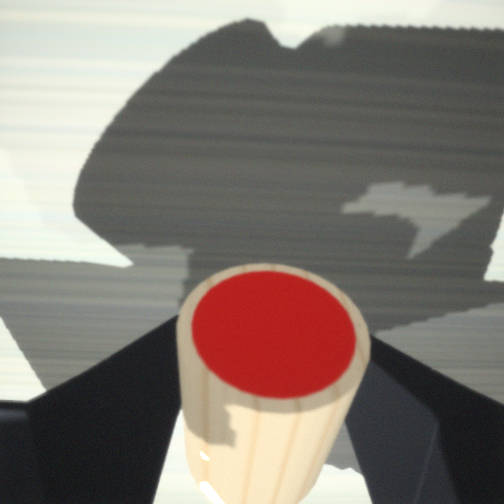

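Scene clock: 403.90 s of 17941.00 s.
left_arm: end_effector_position=(+0.0001, +0.2995, +0.2005) grip_measured=+1.000 end_effector_quat_wxyz=(+0.707, -0.001, +0.707, -0.001) end_effector_velocity=(-0.000, +0.006, +0.001) end_effector_angular_velocity=(+0.026, -0.010, +0.005) | right_arm: end_effector_position=(+0.2014, -0.1202, +0.1061) grip_measured=+0.014 end_effector_quat_wxyz=(+0.817, -0.006, +0.577, -0.003) end_effector_velocity=(-0.005, +0.000, +0.000) end_effector_angular_velocity=(-0.001, +0.005, +0.029)
Joint positions: left_arm=[ 0.044  1.583  1.062 -1.048  0.001 -1.047  0.088] | right_arm=[-0.171  2.08   1.35  -0.651  0.285  0.932  0.04 ]
Joint velocities: left_arm=[-0.002 -0.007 -0.002 -0.022 -0.022 -0.007 -0.   ] | right_arm=[ 0.007 -0.012 -0.017  0.007 -0.007 -0.022 -0.   ]
Joint torques (N m, as the arm reports them, + toward a larger angle): left_arm=[ 0.03 -6.18  5.08  0.32 -0.09  0.  ] | right_arm=[  0.3  -13.     4.51   0.57   0.26   0.18]
Heat: left arm: hottest shoulder 33 °C (+0.0 °C/min); right arm: hottest shoulder 45 °C (+0.0 °C/min).
Hand target (left_arm): +0.000, +0.300, +0.200; +0.707, -0.000, +0.707, +0.000
Hand target (right_arm): +0.200, -0.120, +0.110; +0.819, -0.002, +0.573, -0.002
Off the commanded pose (left_arm): 0.001 m, 0 deg.
Off the commanded pose (right_arm): 0.004 m, 1 deg.
Kept back: nothing.
move: done
camera_calibration (this result's frames):
cam_left_wrist: T_world_to_cam=[[-0.000392966, -0.999527, -0.0307547, 0.318041], [-0.956007, -0.00864623, 0.293217, -0.0232974], [-0.293344, 0.029517, -0.955551, 0.255723], [0, 0, 0, 1]] pos_world=[0.0528674, 0.310141, 0.260969]
cam_right_wrist: T_world_to_cam=[[0.0470627, -0.996982, 0.0617414, -0.129497], [-0.998439, -0.0488127, -0.027148, 0.231254], [0.0300798, -0.0603673, -0.997723, 0.172483], [0, 0, 0, 1]] pos_world=[0.231799, -0.107405, 0.186363]

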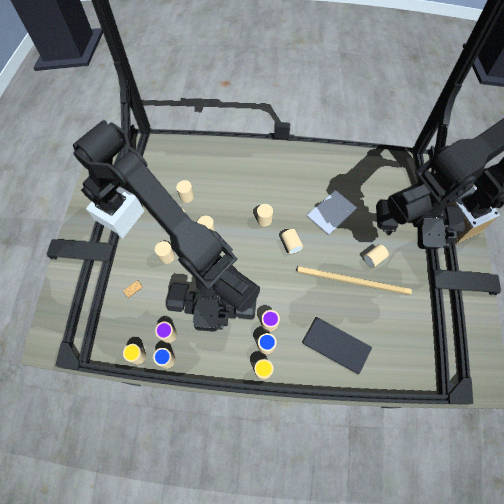

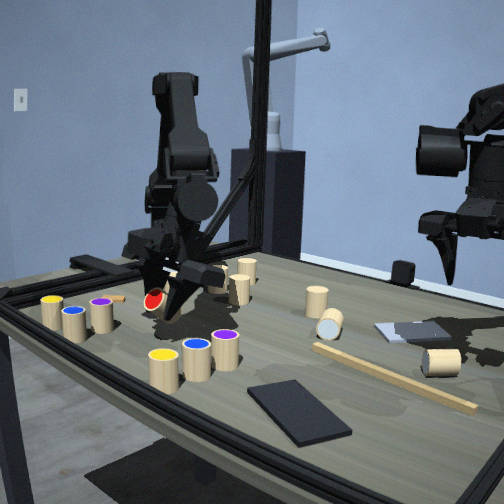

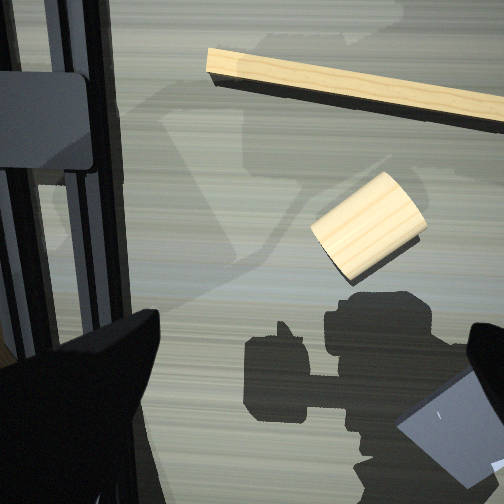

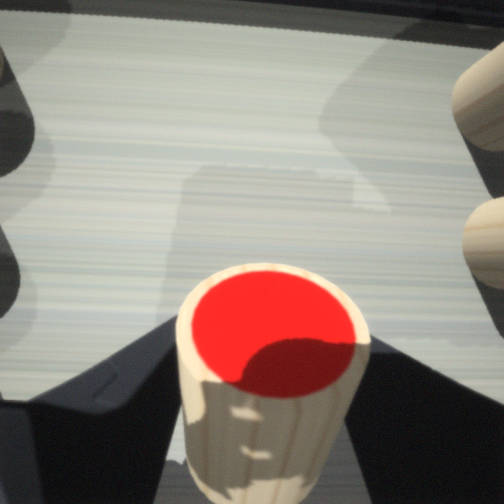

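Scene clock: 406.23 s of 17941.00 s.
left_arm: end_effector_position=(+0.0001, +0.2995, +0.2005) grip_measured=+1.000 end_effector_quat_wxyz=(+0.707, -0.001, +0.707, -0.001) end_effector_velocity=(-0.001, +0.002, -0.001) end_effector_angular_velocity=(+0.014, -0.000, +0.020) | right_arm: end_effector_position=(+0.2904, -0.1118, +0.1022) grip_measured=+0.014 end_effector_quat_wxyz=(+0.985, +0.008, +0.171, +0.000) end_effector_velocity=(-0.000, +0.001, +0.002) end_effector_angular_velocity=(-0.001, -0.018, +0.004)
Joint positions: left_arm=[ 0.044  1.583  1.062 -1.048  0.001 -1.047  0.088] | right_arm=[-0.157  2.29   1.051  0.672  0.893  0.478  0.04 ]
Joint velocities: left_arm=[-0.002  0.002 -0.002 -0.007 -0.007 -0.022 -0.   ] | right_arm=[ 0.002  0.002 -0.007  0.037  0.007 -0.022  0.   ]
Joint torques (N m, as the arm reports them, + toward a larger angle): left_arm=[-0.13 -6.31  5.16  0.32 -0.08  0.06] | right_arm=[-0.33 -9.73  3.46  1.32  0.36 -0.21]
Heat: left arm: hottest shoulder 33 °C (+0.0 °C/min); right arm: hottest shoulder 45 °C (-1.0 °C/min).
Hand target (left_arm): +0.000, +0.300, +0.200; +0.707, -0.000, +0.707, +0.000
Hand target (right_arm): +0.290, -0.116, +0.095; +0.985, -0.001, +0.174, -0.004
Off the commanded pose (left_arm): 0.001 m, 0 deg.
Off the commanded pose (right_arm): 0.008 m, 1 deg.
Kept back: nothing.
move: done
camera_calibration (this result's frames):
cam_left_wrist: T_world_to_cam=[[-0.000392966, -0.999527, -0.0307547, 0.318041], [-0.956007, -0.00864623, 0.293217, -0.0232974], [-0.293344, 0.029517, -0.955551, 0.255723], [0, 0, 0, 1]] pos_world=[0.0528674, 0.310141, 0.260969]
cam_right_wrist: T_world_to_cam=[[-0.0112453, -0.998748, 0.0487487, -0.107061], [-0.609548, -0.0317996, -0.792111, 0.287534], [0.79267, -0.0386222, -0.608427, -0.0924225], [0, 0, 0, 1]] pos_world=[0.247323, -0.101353, 0.176746]

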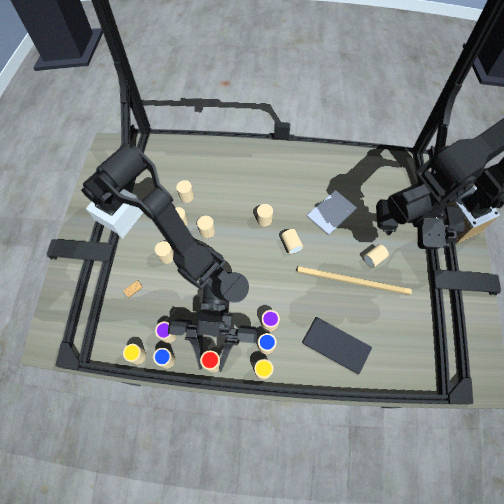

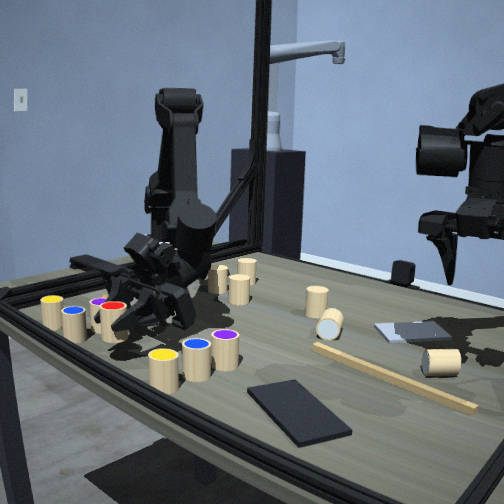

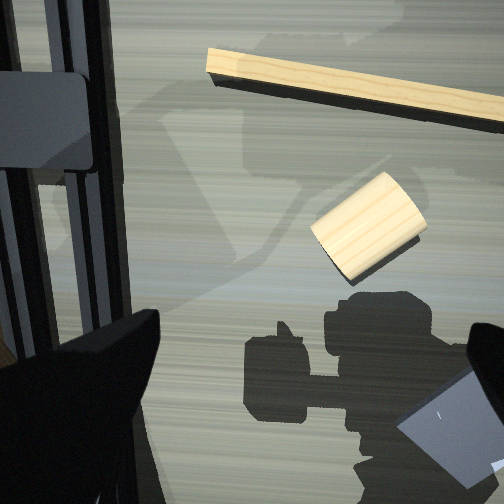

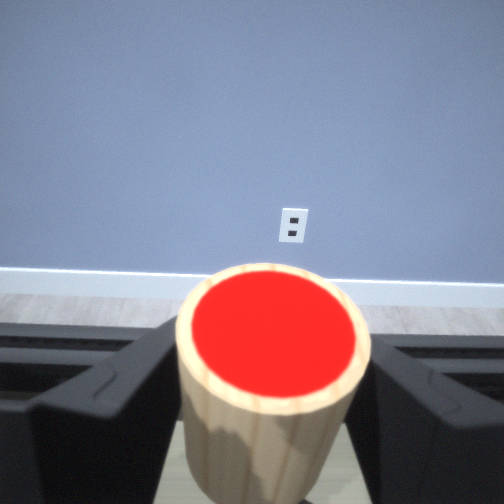

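Scene clock: 407.13 s of 17941.00 s.
left_arm: end_effector_position=(+0.0001, +0.2995, +0.2005) grip_measured=+1.000 end_effector_quat_wxyz=(+0.707, -0.001, +0.707, -0.001) end_effector_velocity=(-0.005, +0.009, -0.002) end_effector_angular_velocity=(+0.044, +0.017, +0.005) | right_arm: end_effector_position=(+0.2890, -0.1157, +0.0633) grip_measured=+0.014 end_effector_quat_wxyz=(+0.985, +0.006, +0.171, -0.000) end_effector_velocity=(+0.003, +0.002, -0.002) end_effector_angular_velocity=(-0.008, +0.006, +0.019)
Joint positions: left_arm=[ 0.044  1.583  1.062 -1.048  0.001 -1.047  0.088] | right_arm=[-0.159  2.418  1.052  0.8    0.893  0.471  0.04 ]
Joint velocities: left_arm=[-0.002  0.002 -0.007 -0.037 -0.007 -0.007 -0.   ] | right_arm=[-0.007  0.007  0.007  0.007 -0.022 -0.022  0.   ]
Joint torques (N m, as the arm reports them, + toward a larger angle): left_arm=[ 0.06 -6.39  5.18  0.33 -0.07  0.03] | right_arm=[-0.33 -9.16  4.67  1.18  0.11 -0.2 ]
Heat: left arm: hottest shoulder 33 °C (+0.0 °C/min); right arm: hottest shoulder 45 °C (+0.0 °C/min).
Hand target (left_arm): +0.000, +0.300, +0.200; +0.707, -0.000, +0.707, +0.000
Hand target (right_arm): +0.290, -0.116, +0.056; +0.985, +0.000, +0.174, +0.000
Off the commanded pose (left_arm): 0.001 m, 0 deg.
Off the commanded pose (right_arm): 0.007 m, 1 deg.
Kept back: nothing.
move: done
camera_calibration (this result's frames):
cam_left_wrist: T_world_to_cam=[[-0.000392966, -0.999527, -0.0307547, 0.318041], [-0.956007, -0.00864623, 0.293217, -0.0232974], [-0.293344, 0.029517, -0.955551, 0.255723], [0, 0, 0, 1]] pos_world=[0.0528674, 0.310141, 0.260969]
cam_right_wrist: T_world_to_cam=[[-0.0108314, -0.998507, 0.0535438, -0.109403], [-0.608638, -0.0359019, -0.792636, 0.255091], [0.793374, -0.0411741, -0.60734, -0.115725], [0, 0, 0, 1]] pos_world=[0.245887, -0.104846, 0.137768]

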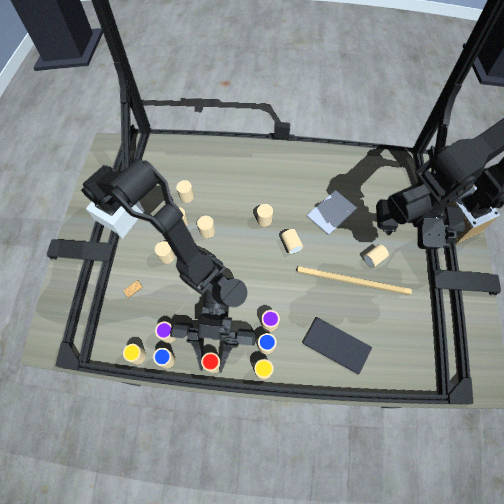

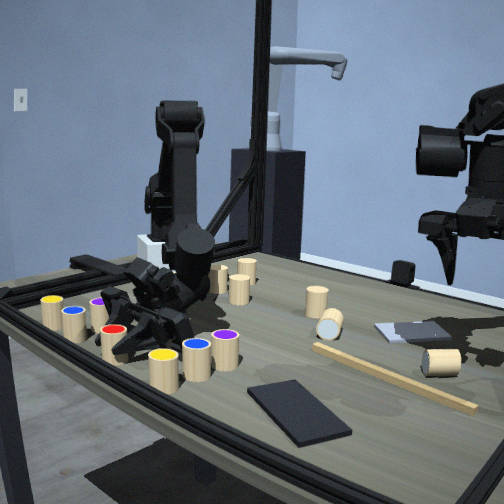

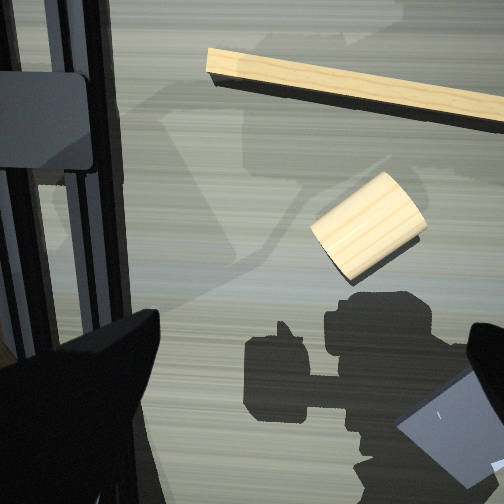

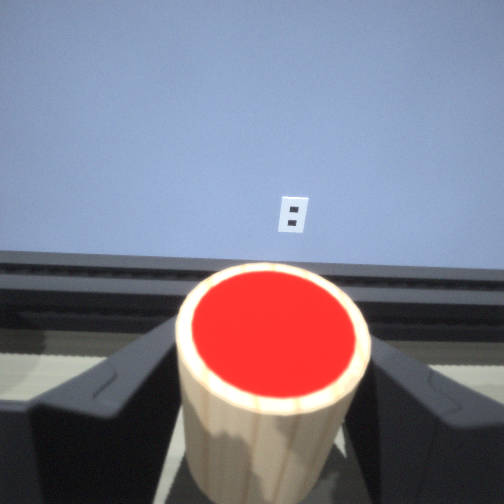

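Scene clock: 407.83 s of 17941.00 s.
left_arm: end_effector_position=(+0.0001, +0.2995, +0.2005) grip_measured=+1.000 end_effector_quat_wxyz=(+0.707, -0.001, +0.707, -0.001) end_effector_velocity=(+0.001, +0.007, -0.000) end_effector_angular_velocity=(+0.030, -0.008, +0.010) | right_arm: end_effector_position=(+0.2888, -0.1158, +0.0606) grip_measured=+0.498 end_effector_quat_wxyz=(+0.985, +0.004, +0.172, +0.000) end_effector_velocity=(+0.001, +0.000, +0.001) end_effector_angular_velocity=(+0.015, -0.001, +0.001)
Joint positions: left_arm=[ 0.044  1.583  1.062 -1.048  0.001 -1.047  0.088] | right_arm=[-0.159  2.425  1.054  0.8    0.891  0.471  0.063]
Joint velocities: left_arm=[ 0.002 -0.002 -0.002 -0.022 -0.022 -0.007 -0.   ] | right_arm=[-0.002 -0.002 -0.002  0.007 -0.007  0.007  0.001]
Joint torques (N m, as the arm reports them, + toward a larger angle): left_arm=[ 0.05 -6.34  5.4   0.33 -0.12 -0.03] | right_arm=[-0.32 -9.62  4.7   1.28  0.17 -0.19]
Heat: left arm: hottest shoulder 33 °C (+0.0 °C/min); right arm: hottest shoulder 45 °C (+0.0 °C/min).
Hand target (left_arm): +0.000, +0.300, +0.200; +0.707, -0.000, +0.707, +0.000
Hand target (right_arm): +0.290, -0.116, +0.056; +0.985, +0.000, +0.174, +0.000
Off the commanded pose (left_arm): 0.001 m, 0 deg.
Off the commanded pose (right_arm): 0.005 m, 0 deg.
Kept back: nothing.
move: done
camera_calibration (this result's frames):
cam_left_wrist: T_world_to_cam=[[-0.000392966, -0.999527, -0.0307547, 0.318041], [-0.956007, -0.00864623, 0.293217, -0.0232974], [-0.293344, 0.029517, -0.955551, 0.255723], [0, 0, 0, 1]] pos_world=[0.0528674, 0.310141, 0.260969]
cam_right_wrist: T_world_to_cam=[[-0.00935534, -0.998318, 0.0572185, -0.110058], [-0.611328, -0.0395721, -0.790387, 0.252973], [0.791322, -0.0423736, -0.60993, -0.11654], [0, 0, 0, 1]] pos_world=[0.245841, -0.1048, 0.135163]

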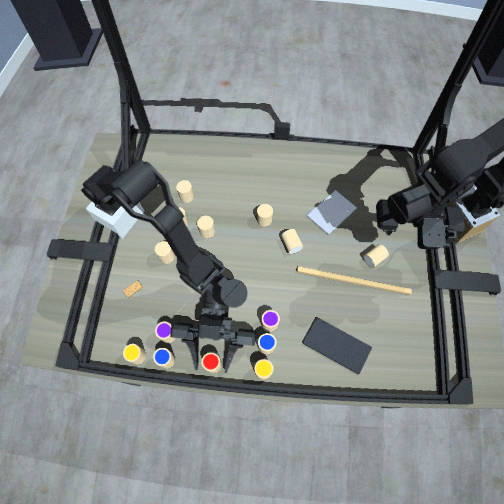

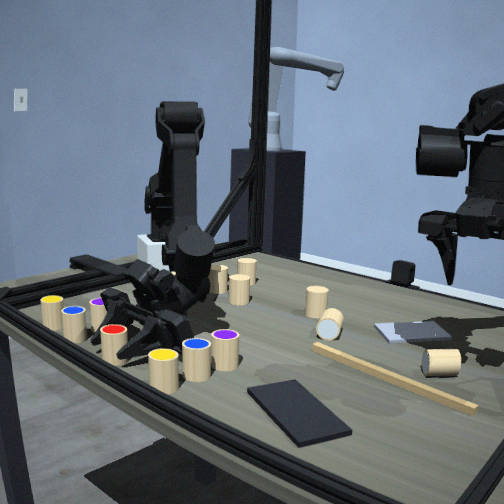

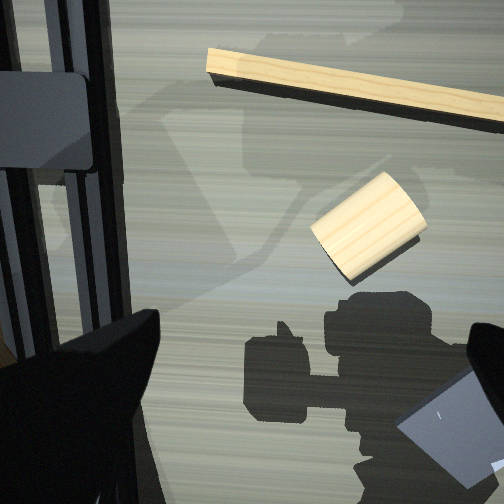

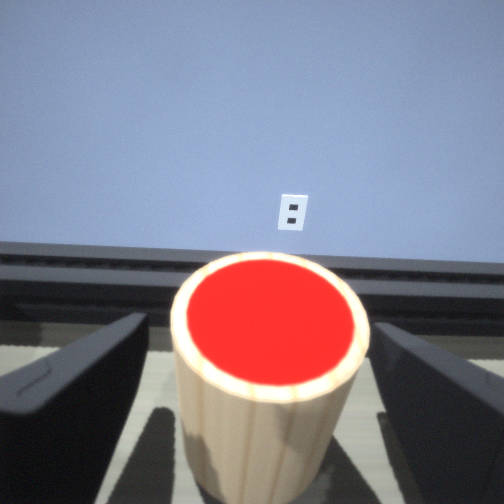

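Scene clock: 409.50 s of 17941.00 s.
left_arm: end_effector_position=(+0.0001, +0.2995, +0.2005) grip_measured=+1.000 end_effector_quat_wxyz=(+0.707, -0.001, +0.707, -0.001) end_effector_velocity=(-0.000, +0.001, +0.001) end_effector_angular_velocity=(+0.006, -0.005, +0.005) | right_arm: end_effector_position=(+0.2487, -0.1167, +0.1441) grip_measured=+0.500 end_effector_quat_wxyz=(+0.899, -0.008, +0.437, +0.002) end_effector_velocity=(-0.001, +0.005, -0.000) end_effector_angular_velocity=(+0.017, +0.026, +0.018)
Joint positions: left_arm=[ 0.044  1.583  1.062 -1.048  0.001 -1.047  0.088] | right_arm=[-0.177  2.027  1.311 -0.433  0.532  0.826  0.064]
Joint velocities: left_arm=[-0.002 -0.002  0.002 -0.007 -0.007 -0.007  0.   ] | right_arm=[-0.002  0.002  0.012 -0.007 -0.037 -0.007 -0.   ]
Joint torques (N m, as the arm reports them, + toward a larger angle): left_arm=[ 0.34 -6.42  5.15  0.35 -0.07  0.03] | right_arm=[ -0.32 -12.1    7.21   0.47   0.2    0.18]
Heat: left arm: hottest shoulder 33 °C (+0.0 °C/min); right arm: hottest shoulder 46 °C (+1.0 °C/min).
Hand target (left_arm): +0.000, +0.300, +0.200; +0.707, -0.000, +0.707, +0.000
Hand target (right_arm): +0.251, -0.115, +0.150; +0.900, +0.000, +0.435, +0.003
Off the commanded pose (left_arm): 0.001 m, 0 deg.
Off the commanded pose (right_arm): 0.006 m, 1 deg.
Kept back: nothing.
move: done
camera_calibration (this result's frames):
cam_left_wrist: T_world_to_cam=[[-0.000392966, -0.999527, -0.0307547, 0.318041], [-0.956007, -0.00864623, 0.293217, -0.0232974], [-0.293344, 0.029517, -0.955551, 0.255723], [0, 0, 0, 1]] pos_world=[0.0528674, 0.310141, 0.260969]
cam_right_wrist: T_world_to_cam=[[0.038169, -0.996633, 0.0725677, -0.129929], [-0.936718, -0.0609755, -0.344735, 0.30858], [0.347999, -0.0548172, -0.935891, 0.121804], [0, 0, 0, 1]] pos_world=[0.251624, -0.103999, 0.229802]

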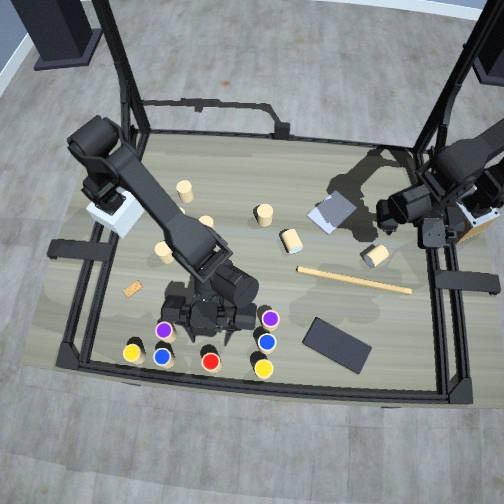

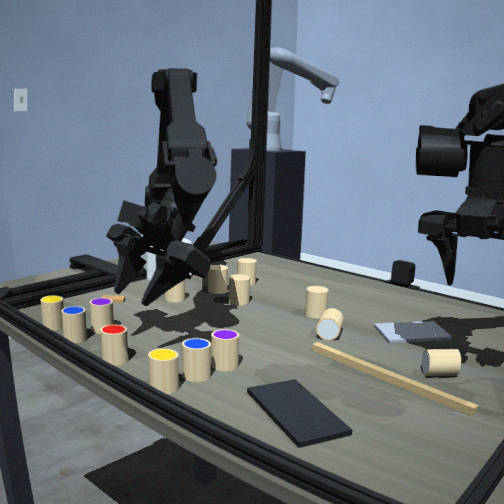

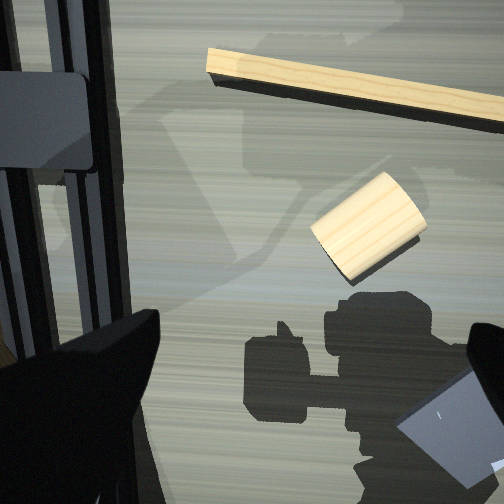

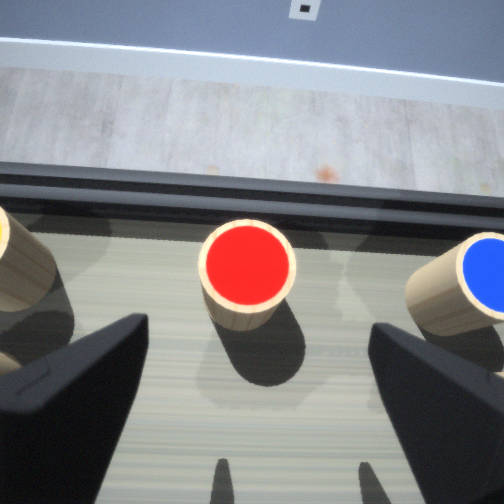

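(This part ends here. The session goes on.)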